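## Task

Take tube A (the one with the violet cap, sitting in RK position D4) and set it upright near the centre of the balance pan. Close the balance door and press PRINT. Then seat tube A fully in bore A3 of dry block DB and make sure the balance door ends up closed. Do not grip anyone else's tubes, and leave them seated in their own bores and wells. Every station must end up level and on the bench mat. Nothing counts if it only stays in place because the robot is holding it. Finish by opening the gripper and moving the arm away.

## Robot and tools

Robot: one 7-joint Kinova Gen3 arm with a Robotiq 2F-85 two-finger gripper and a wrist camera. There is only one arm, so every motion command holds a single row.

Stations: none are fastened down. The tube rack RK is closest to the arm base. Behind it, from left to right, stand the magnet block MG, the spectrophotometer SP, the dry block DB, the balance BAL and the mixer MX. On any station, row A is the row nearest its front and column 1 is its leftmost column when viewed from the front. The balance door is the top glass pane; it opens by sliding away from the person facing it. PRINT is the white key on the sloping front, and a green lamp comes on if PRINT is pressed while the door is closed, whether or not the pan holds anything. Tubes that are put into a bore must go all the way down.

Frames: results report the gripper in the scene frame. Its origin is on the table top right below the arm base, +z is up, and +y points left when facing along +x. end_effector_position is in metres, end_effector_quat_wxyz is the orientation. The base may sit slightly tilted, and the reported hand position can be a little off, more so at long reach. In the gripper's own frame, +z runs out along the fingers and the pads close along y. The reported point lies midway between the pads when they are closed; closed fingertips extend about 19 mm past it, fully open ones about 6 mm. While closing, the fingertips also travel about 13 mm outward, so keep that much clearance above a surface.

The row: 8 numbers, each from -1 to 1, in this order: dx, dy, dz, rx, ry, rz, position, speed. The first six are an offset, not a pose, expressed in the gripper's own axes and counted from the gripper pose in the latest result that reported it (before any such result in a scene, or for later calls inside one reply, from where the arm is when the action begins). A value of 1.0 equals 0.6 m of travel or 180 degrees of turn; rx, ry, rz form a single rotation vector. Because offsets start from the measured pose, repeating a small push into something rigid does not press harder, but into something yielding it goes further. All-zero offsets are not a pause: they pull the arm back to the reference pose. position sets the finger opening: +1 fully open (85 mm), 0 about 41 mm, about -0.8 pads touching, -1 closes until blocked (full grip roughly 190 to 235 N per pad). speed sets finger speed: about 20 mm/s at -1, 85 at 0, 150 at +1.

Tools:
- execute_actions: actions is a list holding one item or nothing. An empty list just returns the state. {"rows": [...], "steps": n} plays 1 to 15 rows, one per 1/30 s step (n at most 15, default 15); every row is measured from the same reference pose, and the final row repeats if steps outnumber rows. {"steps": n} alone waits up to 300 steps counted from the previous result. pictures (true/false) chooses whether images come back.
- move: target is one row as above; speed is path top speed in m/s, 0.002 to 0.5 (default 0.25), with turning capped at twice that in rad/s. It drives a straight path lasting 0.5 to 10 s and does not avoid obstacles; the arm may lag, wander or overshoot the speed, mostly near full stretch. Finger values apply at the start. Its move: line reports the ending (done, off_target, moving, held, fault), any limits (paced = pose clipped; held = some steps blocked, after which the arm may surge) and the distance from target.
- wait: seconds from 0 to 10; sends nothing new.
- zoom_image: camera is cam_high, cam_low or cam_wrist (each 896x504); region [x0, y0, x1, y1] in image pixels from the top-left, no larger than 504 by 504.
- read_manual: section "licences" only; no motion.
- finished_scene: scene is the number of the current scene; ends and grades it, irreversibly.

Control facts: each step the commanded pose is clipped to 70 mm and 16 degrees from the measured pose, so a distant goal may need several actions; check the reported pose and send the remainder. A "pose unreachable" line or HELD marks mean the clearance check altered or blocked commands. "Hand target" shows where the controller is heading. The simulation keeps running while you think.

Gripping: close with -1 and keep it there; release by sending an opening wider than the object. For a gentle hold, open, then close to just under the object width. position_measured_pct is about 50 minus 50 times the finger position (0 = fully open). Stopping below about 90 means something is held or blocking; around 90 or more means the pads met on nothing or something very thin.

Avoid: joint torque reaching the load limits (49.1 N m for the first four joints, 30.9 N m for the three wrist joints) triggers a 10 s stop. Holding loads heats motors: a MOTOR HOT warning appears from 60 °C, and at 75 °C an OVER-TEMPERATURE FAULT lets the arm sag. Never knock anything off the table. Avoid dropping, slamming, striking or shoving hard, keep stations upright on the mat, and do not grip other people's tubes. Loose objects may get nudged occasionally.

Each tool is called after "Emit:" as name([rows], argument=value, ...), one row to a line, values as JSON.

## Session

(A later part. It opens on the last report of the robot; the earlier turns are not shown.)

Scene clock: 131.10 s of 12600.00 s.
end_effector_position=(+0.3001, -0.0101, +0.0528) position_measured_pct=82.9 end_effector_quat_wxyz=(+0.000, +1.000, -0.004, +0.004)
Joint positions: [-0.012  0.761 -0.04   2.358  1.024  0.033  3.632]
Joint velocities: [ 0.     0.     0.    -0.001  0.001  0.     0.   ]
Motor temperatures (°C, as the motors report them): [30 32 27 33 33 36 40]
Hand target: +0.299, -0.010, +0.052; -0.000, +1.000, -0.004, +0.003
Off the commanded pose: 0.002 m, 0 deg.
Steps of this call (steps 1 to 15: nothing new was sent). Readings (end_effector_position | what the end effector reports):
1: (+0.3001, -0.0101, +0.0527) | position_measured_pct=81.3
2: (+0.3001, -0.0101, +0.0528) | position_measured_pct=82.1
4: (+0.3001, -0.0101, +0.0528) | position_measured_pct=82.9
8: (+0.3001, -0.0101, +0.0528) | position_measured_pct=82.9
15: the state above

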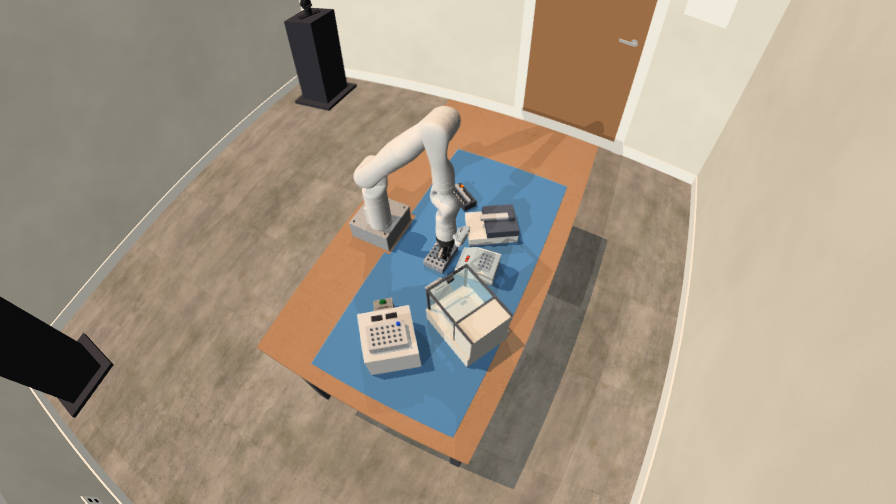

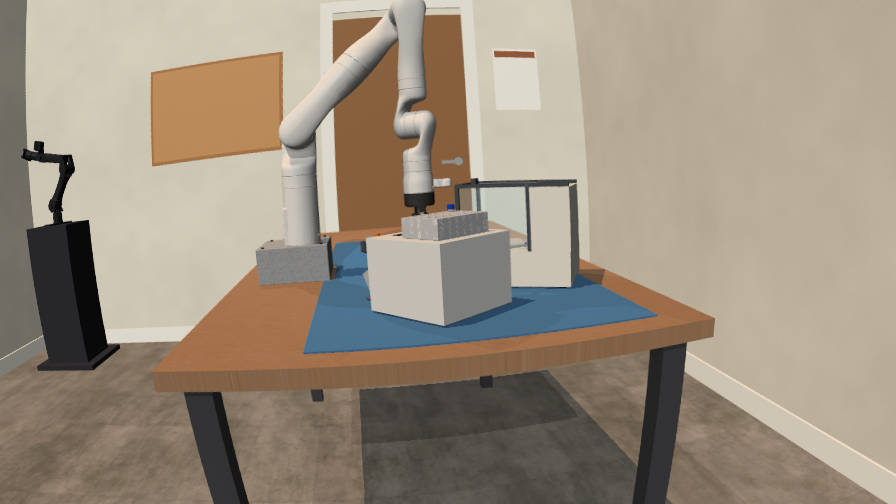

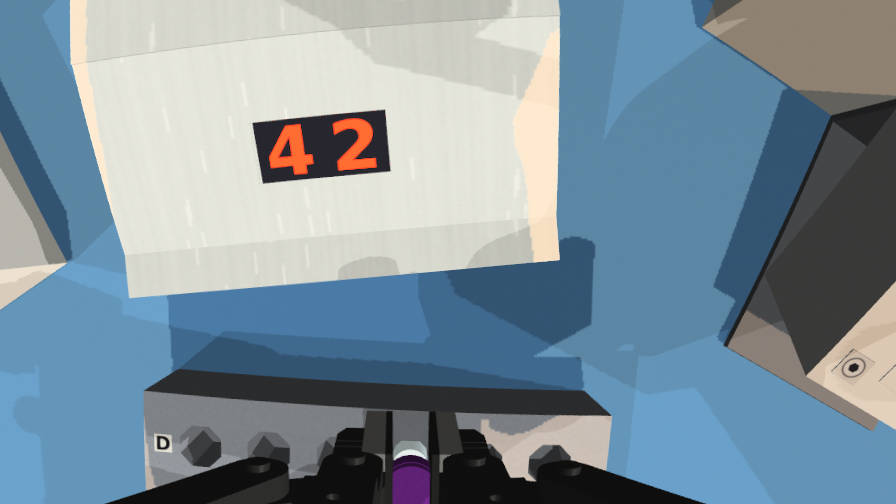

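Emit:
execute_actions([
  {"rows": [[0,0,0,0,0,0,-0.2,0.5]], "steps": 12},
], pictures=false)

Emit:
move(target=[0, 0, -0.1, 0, 0, 0, -0.2, 0], speed=0.1)

Emit:
move(target=[0.1, 0.32, -0.4, 0, 0, 0, -0.2, 0])

Scene clock: 146.93 s of 12600.00 s.
end_effector_position=(+0.3001, -0.0101, +0.0528) position_measured_pct=60.3 end_effector_quat_wxyz=(+0.000, +1.000, -0.004, +0.004)
Joint positions: [-0.012  0.761 -0.04   2.358  1.024  0.033  3.632]
Joint velocities: [-0.     0.001 -0.     0.001 -0.001  0.001  0.   ]
Motor temperatures (°C, as the motors report them): [30 31 27 33 33 36 40]
Hand target: +0.300, -0.010, +0.053; +0.000, +1.000, -0.004, +0.004
Off the commanded pose: 0.000 m, 0 deg.
Steps of this call (steps 1 to 463: nothing new was sent; steps 464 to 475: all 12 steps of this action). Readings (end_effector_position | what the end effector reports):
464: (+0.3002, -0.0101, +0.0529) | position_measured_pct=82.9
465: (+0.3003, -0.0101, +0.0531) | position_measured_pct=82.5
467: (+0.3003, -0.0100, +0.0530) | position_measured_pct=76.6
471: (+0.3001, -0.0101, +0.0528) | position_measured_pct=62.7
475: the state above

Scene clock: 148.30 s of 12600.00 s.
end_effector_position=(+0.2992, -0.0093, +0.1125) position_measured_pct=59.9 end_effector_quat_wxyz=(+0.000, +1.000, -0.003, +0.004)
Joint positions: [ 0.287  0.596 -0.44   2.336  0.787  0.346  3.859]
Joint velocities: [ 0.032  0.003 -0.015 -0.01  -0.021  0.018  0.026]
Motor temperatures (°C, as the motors report them): [30 31 27 33 33 36 40]
Hand target: +0.299, -0.010, +0.113; +0.000, +1.000, -0.004, +0.004
Off the commanded pose: 0.001 m, 0 deg.
move: done

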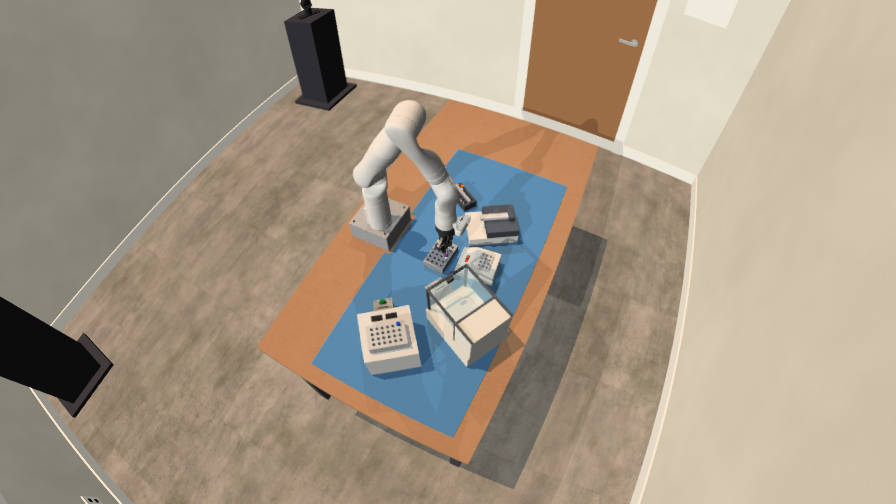

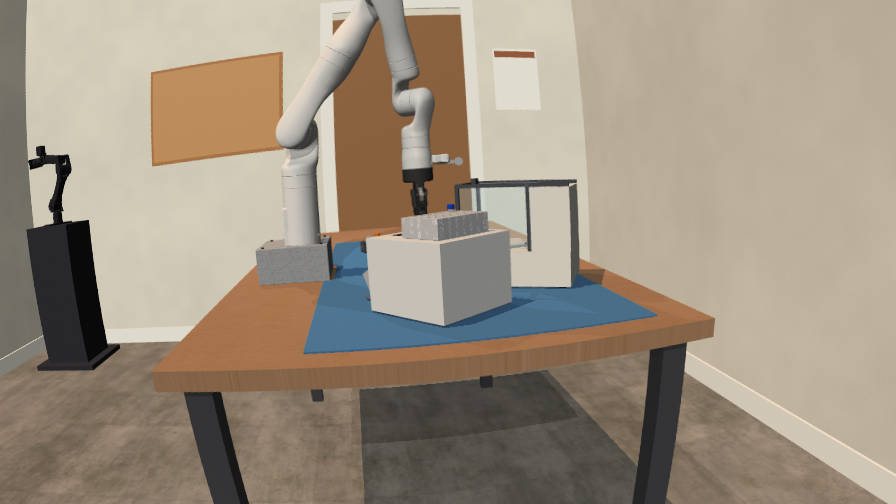

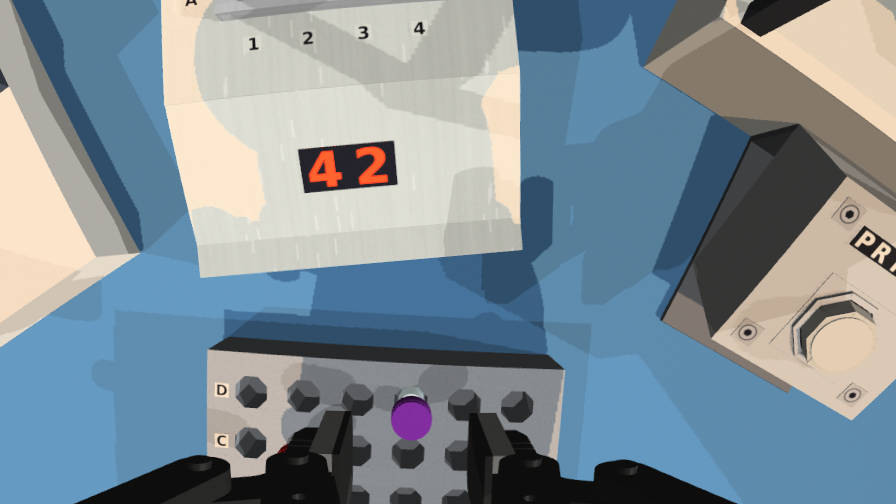

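Scene clock: 150.13 s of 12600.00 s.
end_effector_position=(+0.3562, -0.2003, +0.3527) position_measured_pct=59.9 end_effector_quat_wxyz=(-0.001, +1.000, -0.003, +0.004)
Joint positions: [ 0.971  0.339 -0.688  1.651  0.222  1.227  4.937]
Joint velocities: [-0.     0.005  0.    -0.004 -0.001  0.003  0.001]
Motor temperatures (°C, as the motors report them): [30 31 27 33 33 36 40]
Hand target: +0.356, -0.200, +0.353; -0.001, +1.000, -0.003, +0.004
Off the commanded pose: 0.001 m, 0 deg.
move: done

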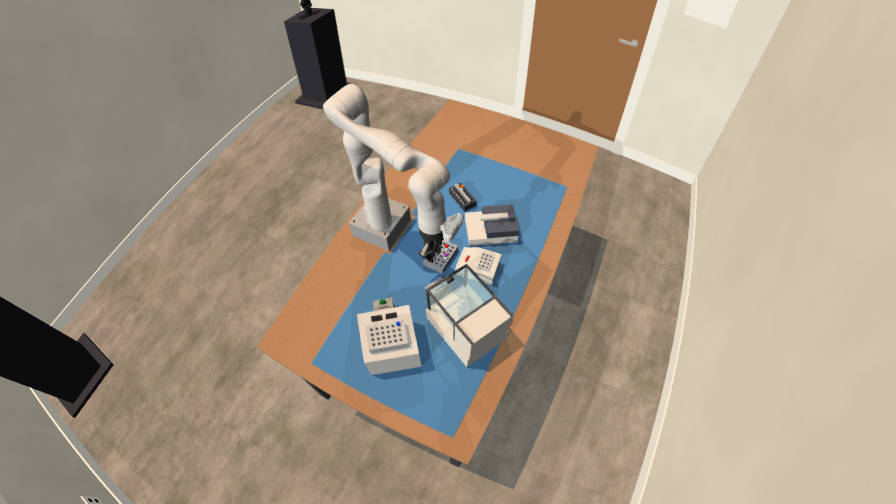

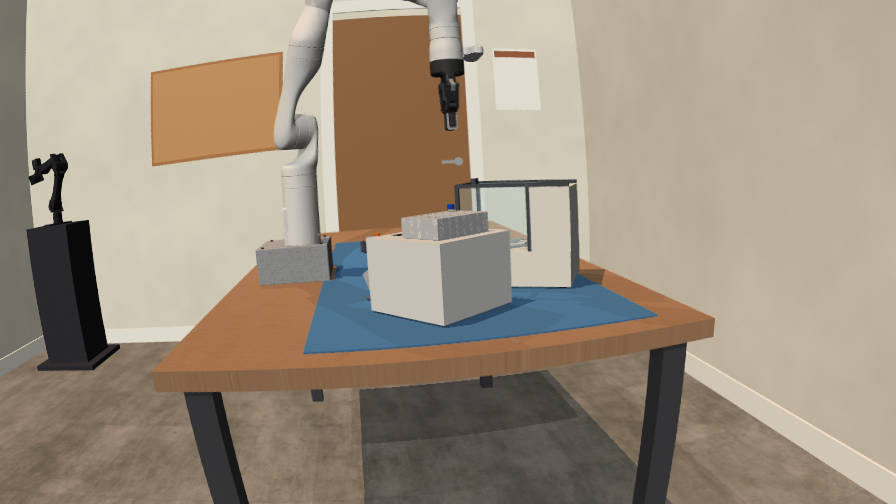

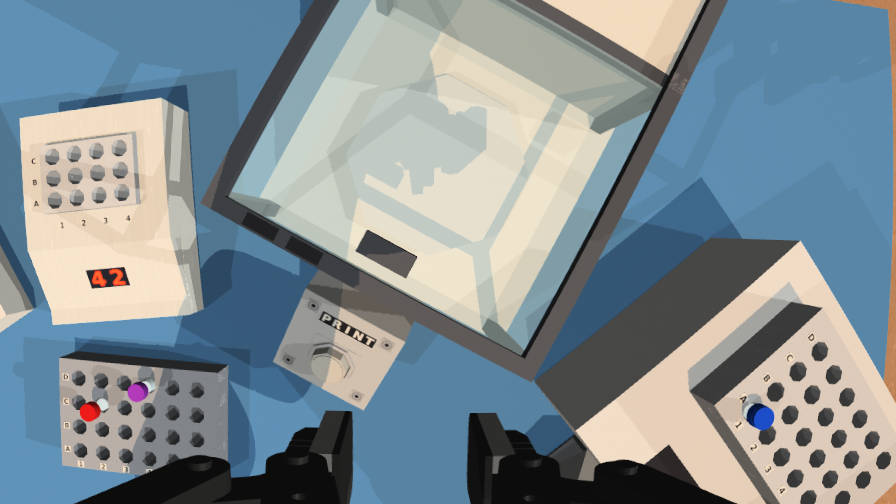

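Emit:
move(target=[0.07, -0.012, 0.155, 0, 0, -0.34, -0.2, 0], speed=0.15)

Scene clock: 175.33 s of 12600.00 s.
end_effector_position=(+0.3991, -0.1934, +0.2605) position_measured_pct=59.9 end_effector_quat_wxyz=(+0.002, +0.862, +0.507, +0.004)
Joint positions: [ 0.974  0.588 -0.868  1.708  0.499  1.077  5.715]
Joint velocities: [-0.     0.004 -0.002 -0.001  0.002  0.001  0.007]
Motor temperatures (°C, as the motors report them): [30 32 27 33 33 36 40]
Hand target: +0.399, -0.193, +0.260; +0.002, +0.862, +0.507, +0.004
Off the commanded pose: 0.000 m, 0 deg.
move: done

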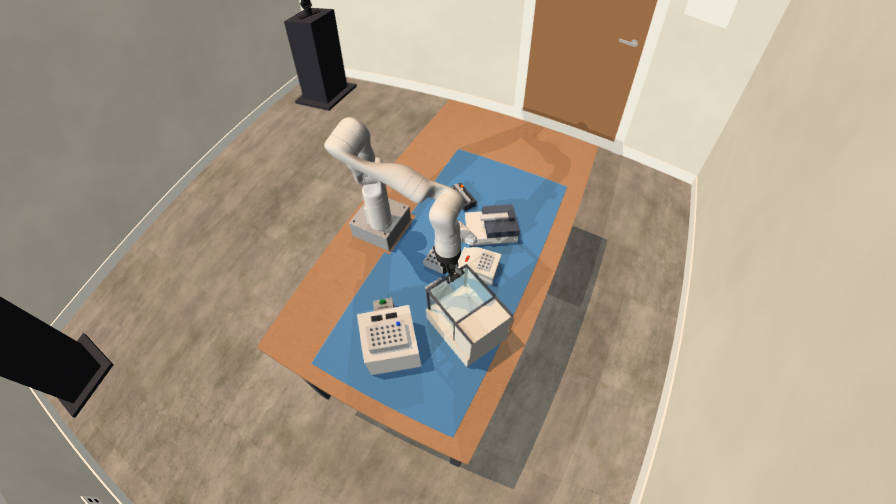

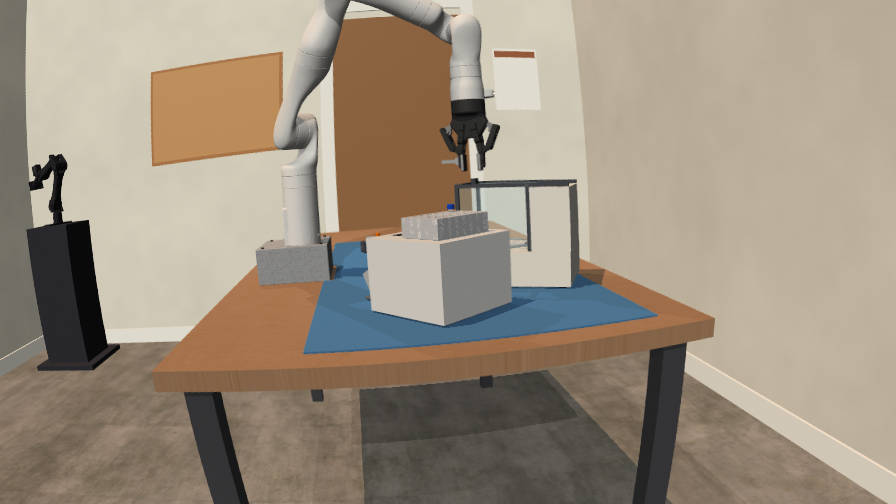

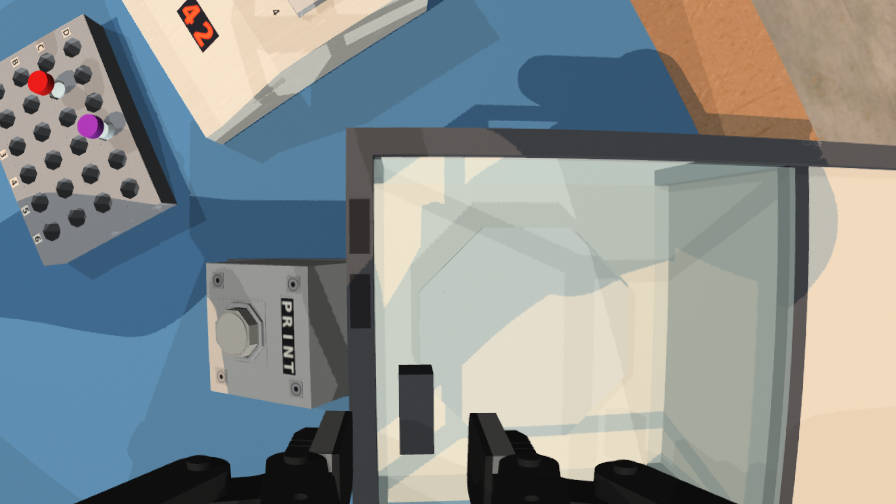

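Emit:
move(target=[0, 0.003, 0.04, 0, 0, 0, -0.2, 0], speed=0.05)

Emit:
zoom_image(camera="cam_low", region=[400, 100, 600, 220])

Scene clock: 188.33 s of 12600.00 s.
end_effector_position=(+0.4009, -0.1944, +0.2367) position_measured_pct=59.9 end_effector_quat_wxyz=(+0.002, +0.862, +0.507, +0.004)
Joint positions: [ 0.956  0.624 -0.844  1.736  0.535  1.023  5.687]
Joint velocities: [-0.002  0.003 -0.001  0.     0.001 -0.003 -0.   ]
Motor temperatures (°C, as the motors report them): [30 32 27 33 33 36 40]
Hand target: +0.401, -0.194, +0.237; +0.002, +0.862, +0.507, +0.004
Off the commanded pose: 0.000 m, 0 deg.
move: done

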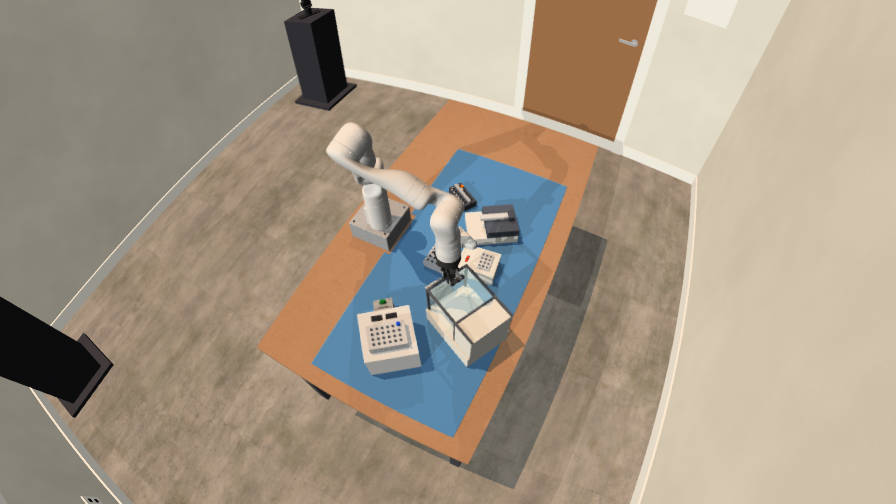

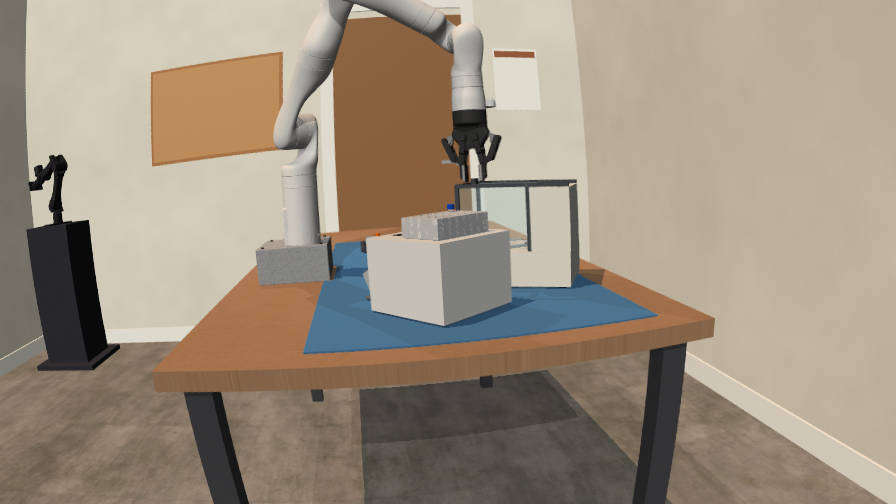

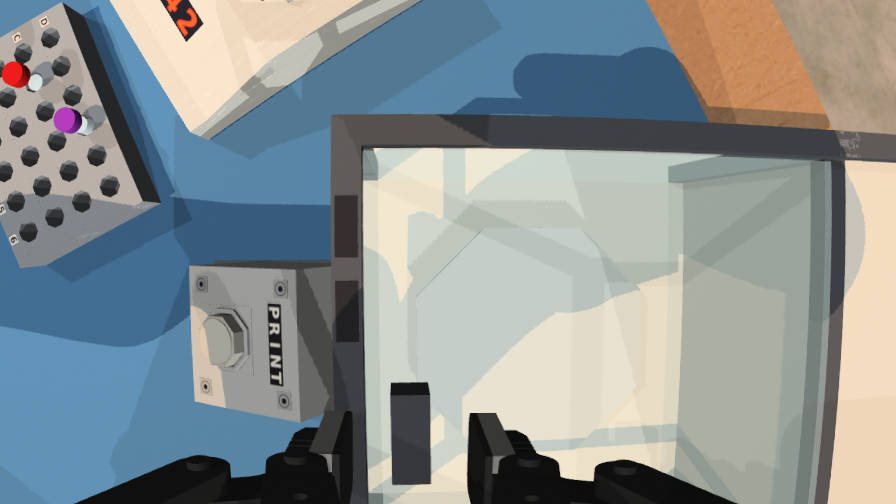

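Region (400, 100, 600, 220) of cam_low's 896x504 image, scaled by 2.520, with more detail than that image has; it fills the top 302 rows of this view, and the rest is white.

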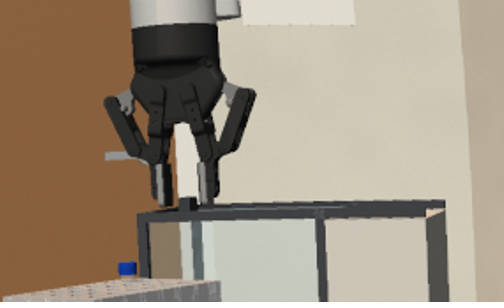

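Emit:
move(target=[0, 0, 0.005, 0, 0, 0, -0.2, 0], speed=0.02)

Emit:
move(target=[0, 0, 0, 0, 0, 0, -1, -0.5])

Emit:
zoom_image(camera="cam_low", region=[400, 100, 600, 220])

Scene clock: 195.97 s of 12600.00 s.
end_effector_position=(+0.4010, -0.1944, +0.2347) position_measured_pct=59.9 end_effector_quat_wxyz=(+0.003, +0.862, +0.507, +0.004)
Joint positions: [ 0.954  0.627 -0.842  1.739  0.539  1.017  5.683]
Joint velocities: [-0.    -0.001  0.001 -0.     0.001 -0.002 -0.001]
Motor temperatures (°C, as the motors report them): [30 32 27 33 33 36 40]
Hand target: +0.401, -0.194, +0.234; +0.002, +0.862, +0.507, +0.004
Off the commanded pose: 0.001 m, 0 deg.
move: done

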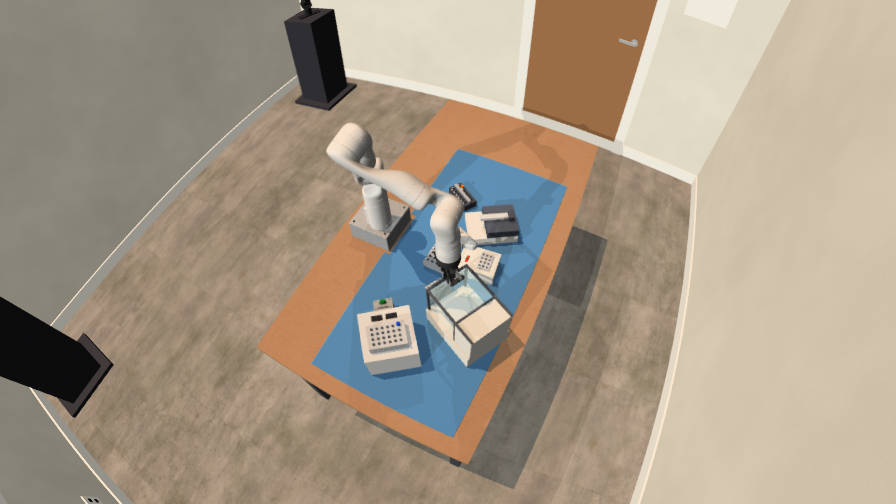

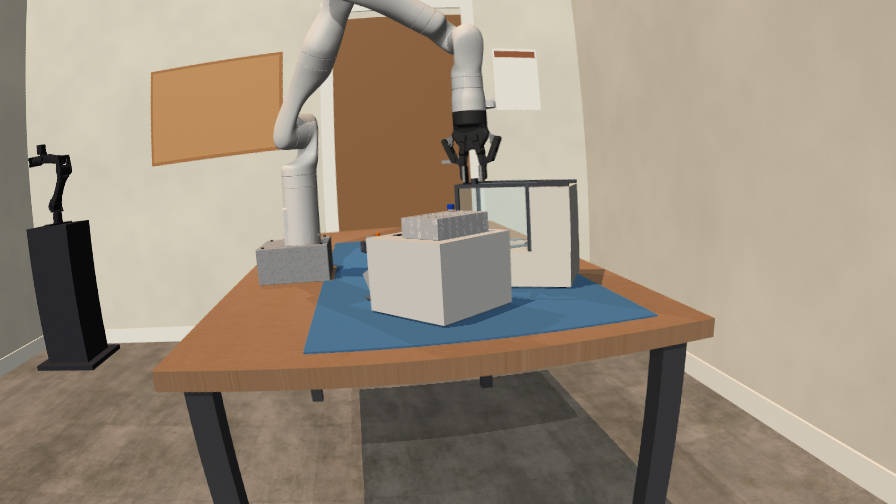

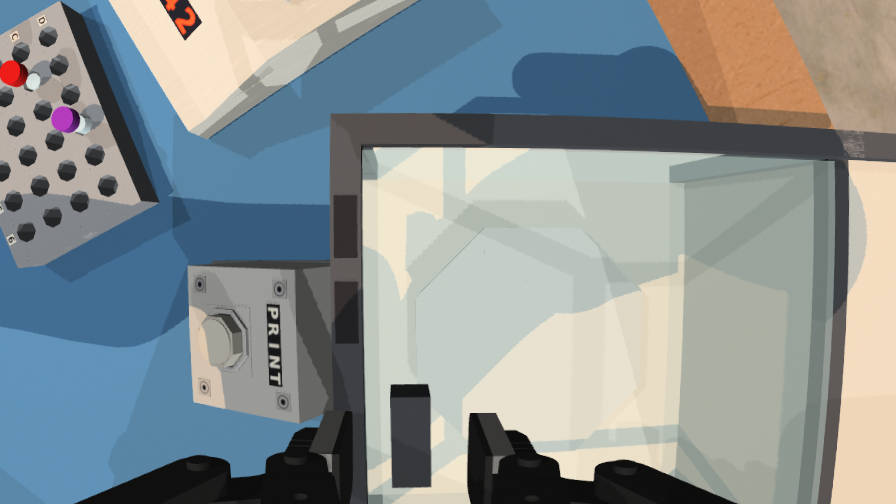

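Scene clock: 196.77 s of 12600.00 s.
end_effector_position=(+0.4012, -0.1942, +0.2357) position_measured_pct=84.1 end_effector_quat_wxyz=(+0.004, +0.862, +0.507, +0.004)
Joint positions: [ 0.954  0.625 -0.843  1.739  0.539  1.018  5.684]
Joint velocities: [-0.    -0.     0.     0.     0.    -0.    -0.001]
Motor temperatures (°C, as the motors report them): [30 32 27 33 33 36 40]
Hand target: +0.401, -0.194, +0.235; +0.003, +0.862, +0.507, +0.004
Off the commanded pose: 0.001 m, 0 deg.
move: done

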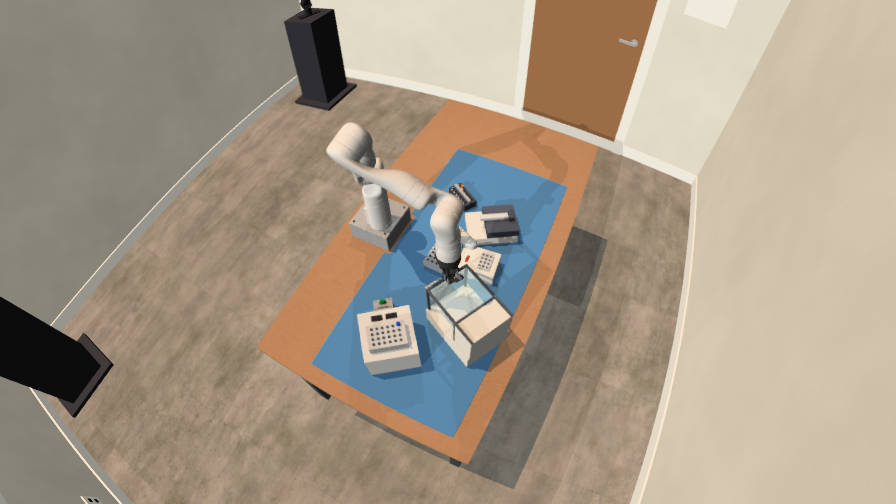

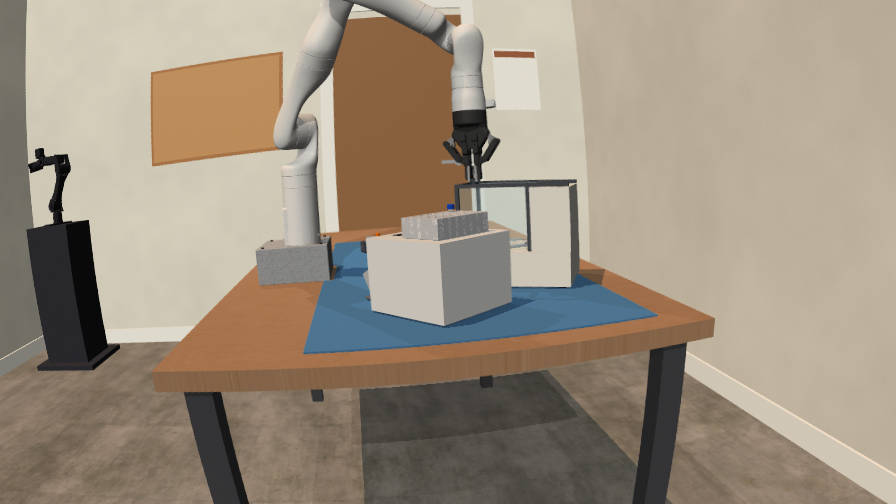

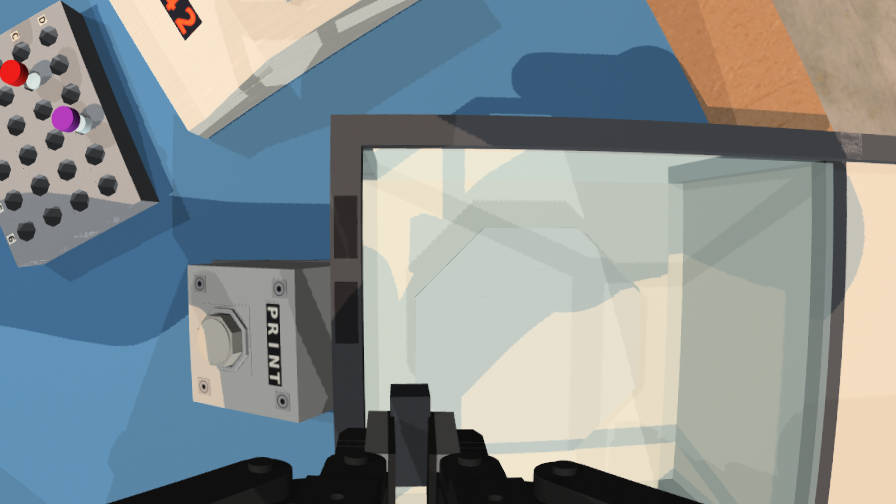

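Region (400, 100, 600, 220) of cam_low's 896x504 image, scaled by 2.520, with more detail than that image has; it fills the top 302 rows of this view, and the rest is white.

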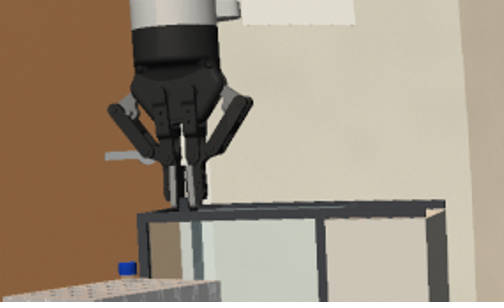

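Emit:
move(target=[0, 0, -0.002, 0, 0, 0, -0.5, 0], speed=0.02)

Emit:
move(target=[-0.005, 0.15, 0, 0, 0, 0, -0.5, 0], speed=0.05)

Scene clock: 206.50 s of 12600.00 s.
end_effector_position=(+0.4012, -0.1942, +0.2369) position_measured_pct=75.0 end_effector_quat_wxyz=(+0.004, +0.862, +0.507, +0.004)
Joint positions: [ 0.955  0.623 -0.844  1.737  0.537  1.021  5.686]
Joint velocities: [ 0.    -0.    -0.001  0.001 -0.001 -0.    -0.001]
Motor temperatures (°C, as the motors report them): [30 32 27 33 33 36 40]
Hand target: +0.401, -0.194, +0.237; +0.004, +0.862, +0.507, +0.004
Off the commanded pose: 0.000 m, 0 deg.
move: done

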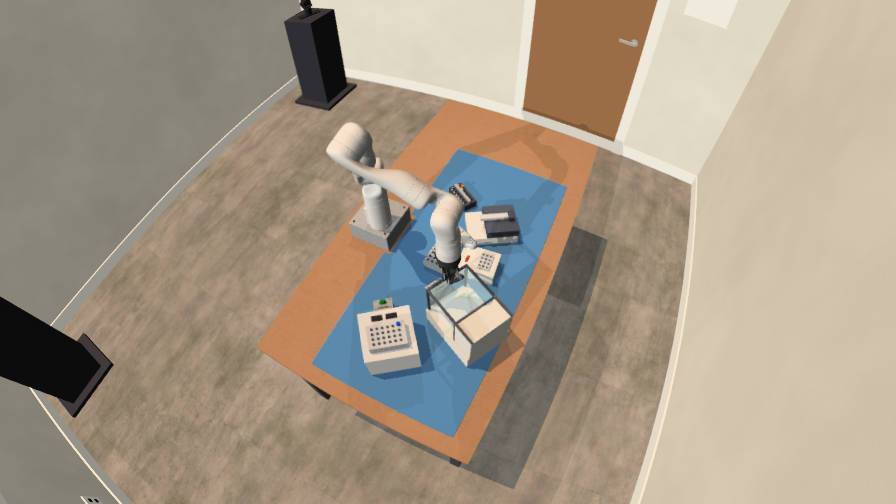

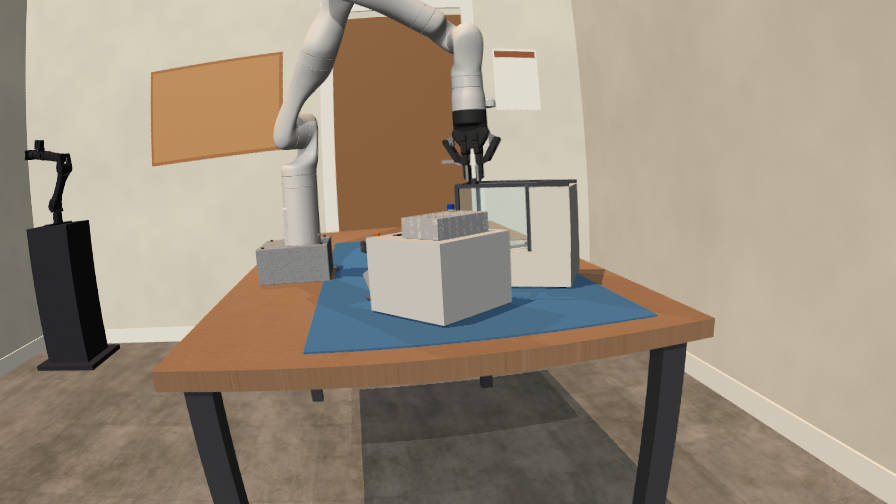

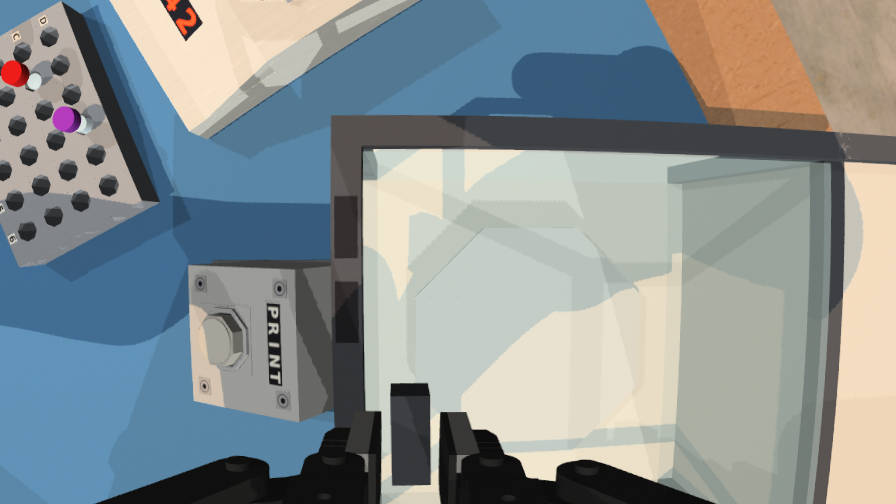

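Scene clock: 208.63 s of 12600.00 s.
end_effector_position=(+0.4782, -0.2394, +0.2379) position_measured_pct=75.0 end_effector_quat_wxyz=(+0.003, +0.861, +0.508, +0.003)
Joint positions: [ 0.857  0.784 -0.793  1.405  0.574  1.184  5.768]
Joint velocities: [-0.003  0.004  0.002 -0.008 -0.     0.005  0.002]
Motor temperatures (°C, as the motors report them): [30 32 27 33 33 36 40]
Hand target: +0.479, -0.240, +0.238; +0.004, +0.862, +0.508, +0.004
Off the commanded pose: 0.001 m, 0 deg.
move: done

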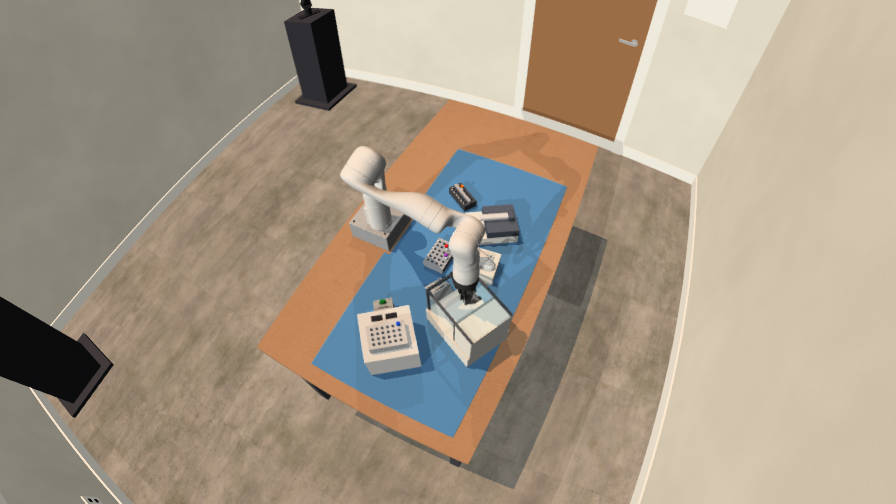

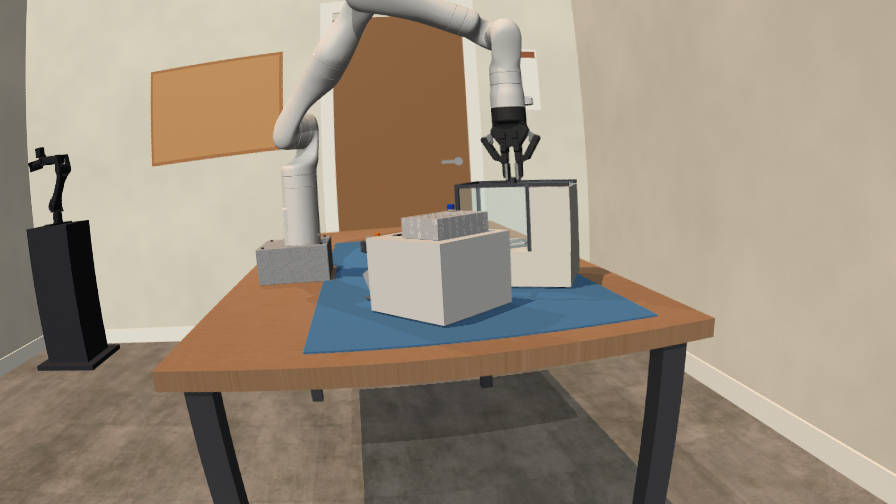

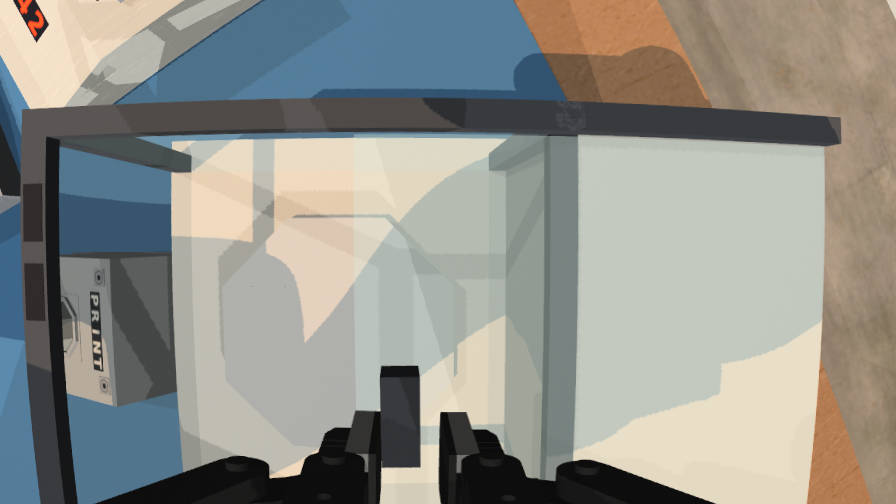

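Emit:
move(target=[0.006, 0.065, 0.001, 0, 0, 0, -0.5, 0], speed=0.04)

Scene clock: 213.87 s of 12600.00 s.
end_effector_position=(+0.5096, -0.2539, +0.2373) position_measured_pct=75.0 end_effector_quat_wxyz=(-0.001, +0.861, +0.508, -0.001)
Joint positions: [ 0.802  0.857 -0.774  1.243  0.586  1.27   5.807]
Joint velocities: [-0.007  0.008 -0.001 -0.013  0.001  0.016  0.004]
Motor temperatures (°C, as the motors report them): [30 32 27 33 33 36 40]
Hand target: +0.514, -0.255, +0.238; +0.003, +0.861, +0.508, +0.003
Off the commanded pose: 0.005 m, 1 deg.
move: off_target

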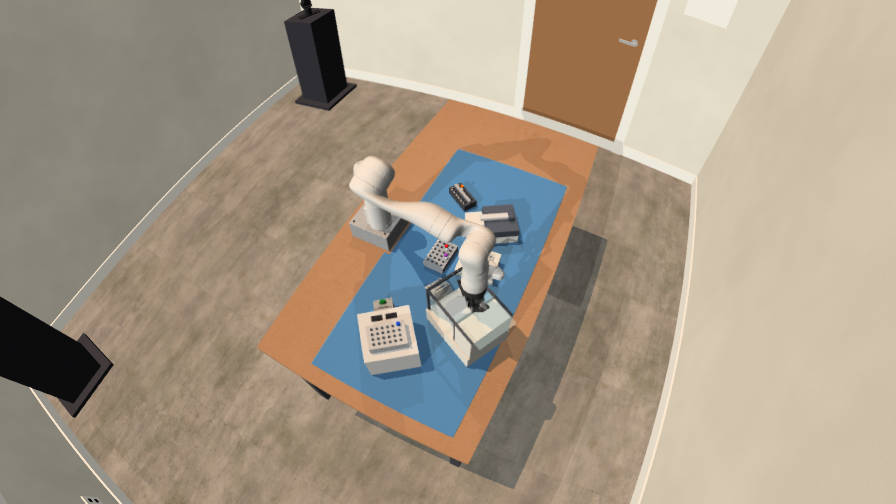

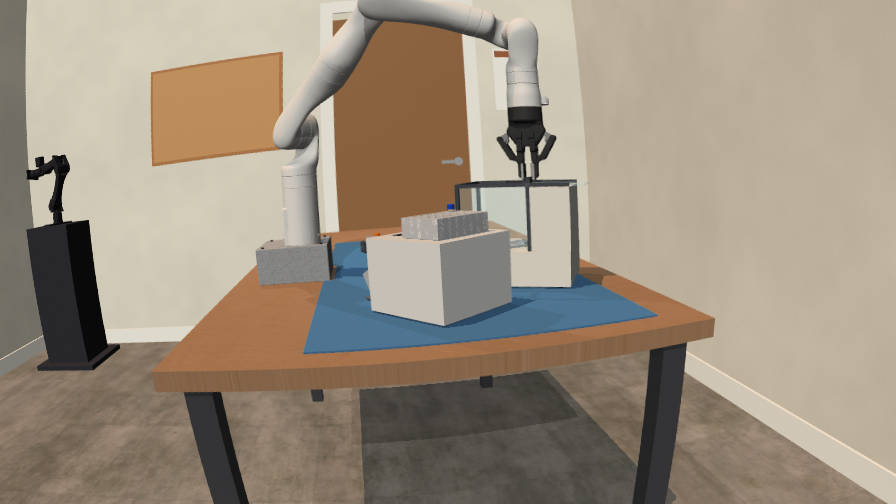

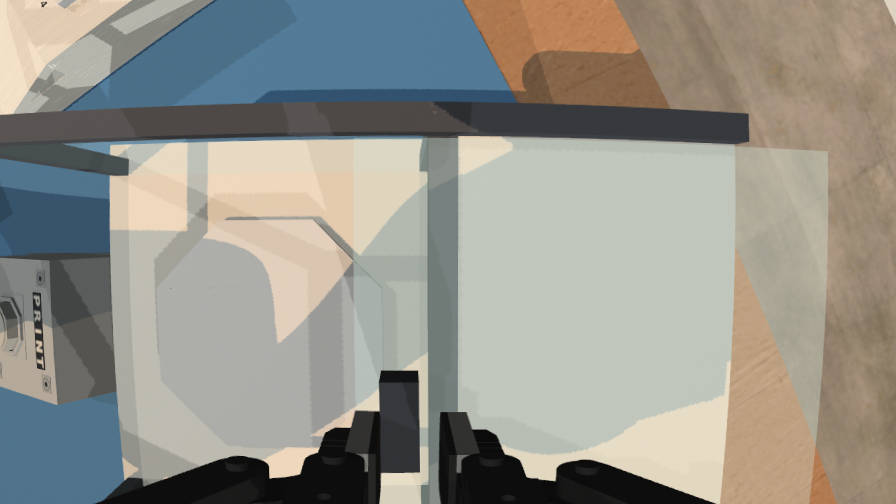

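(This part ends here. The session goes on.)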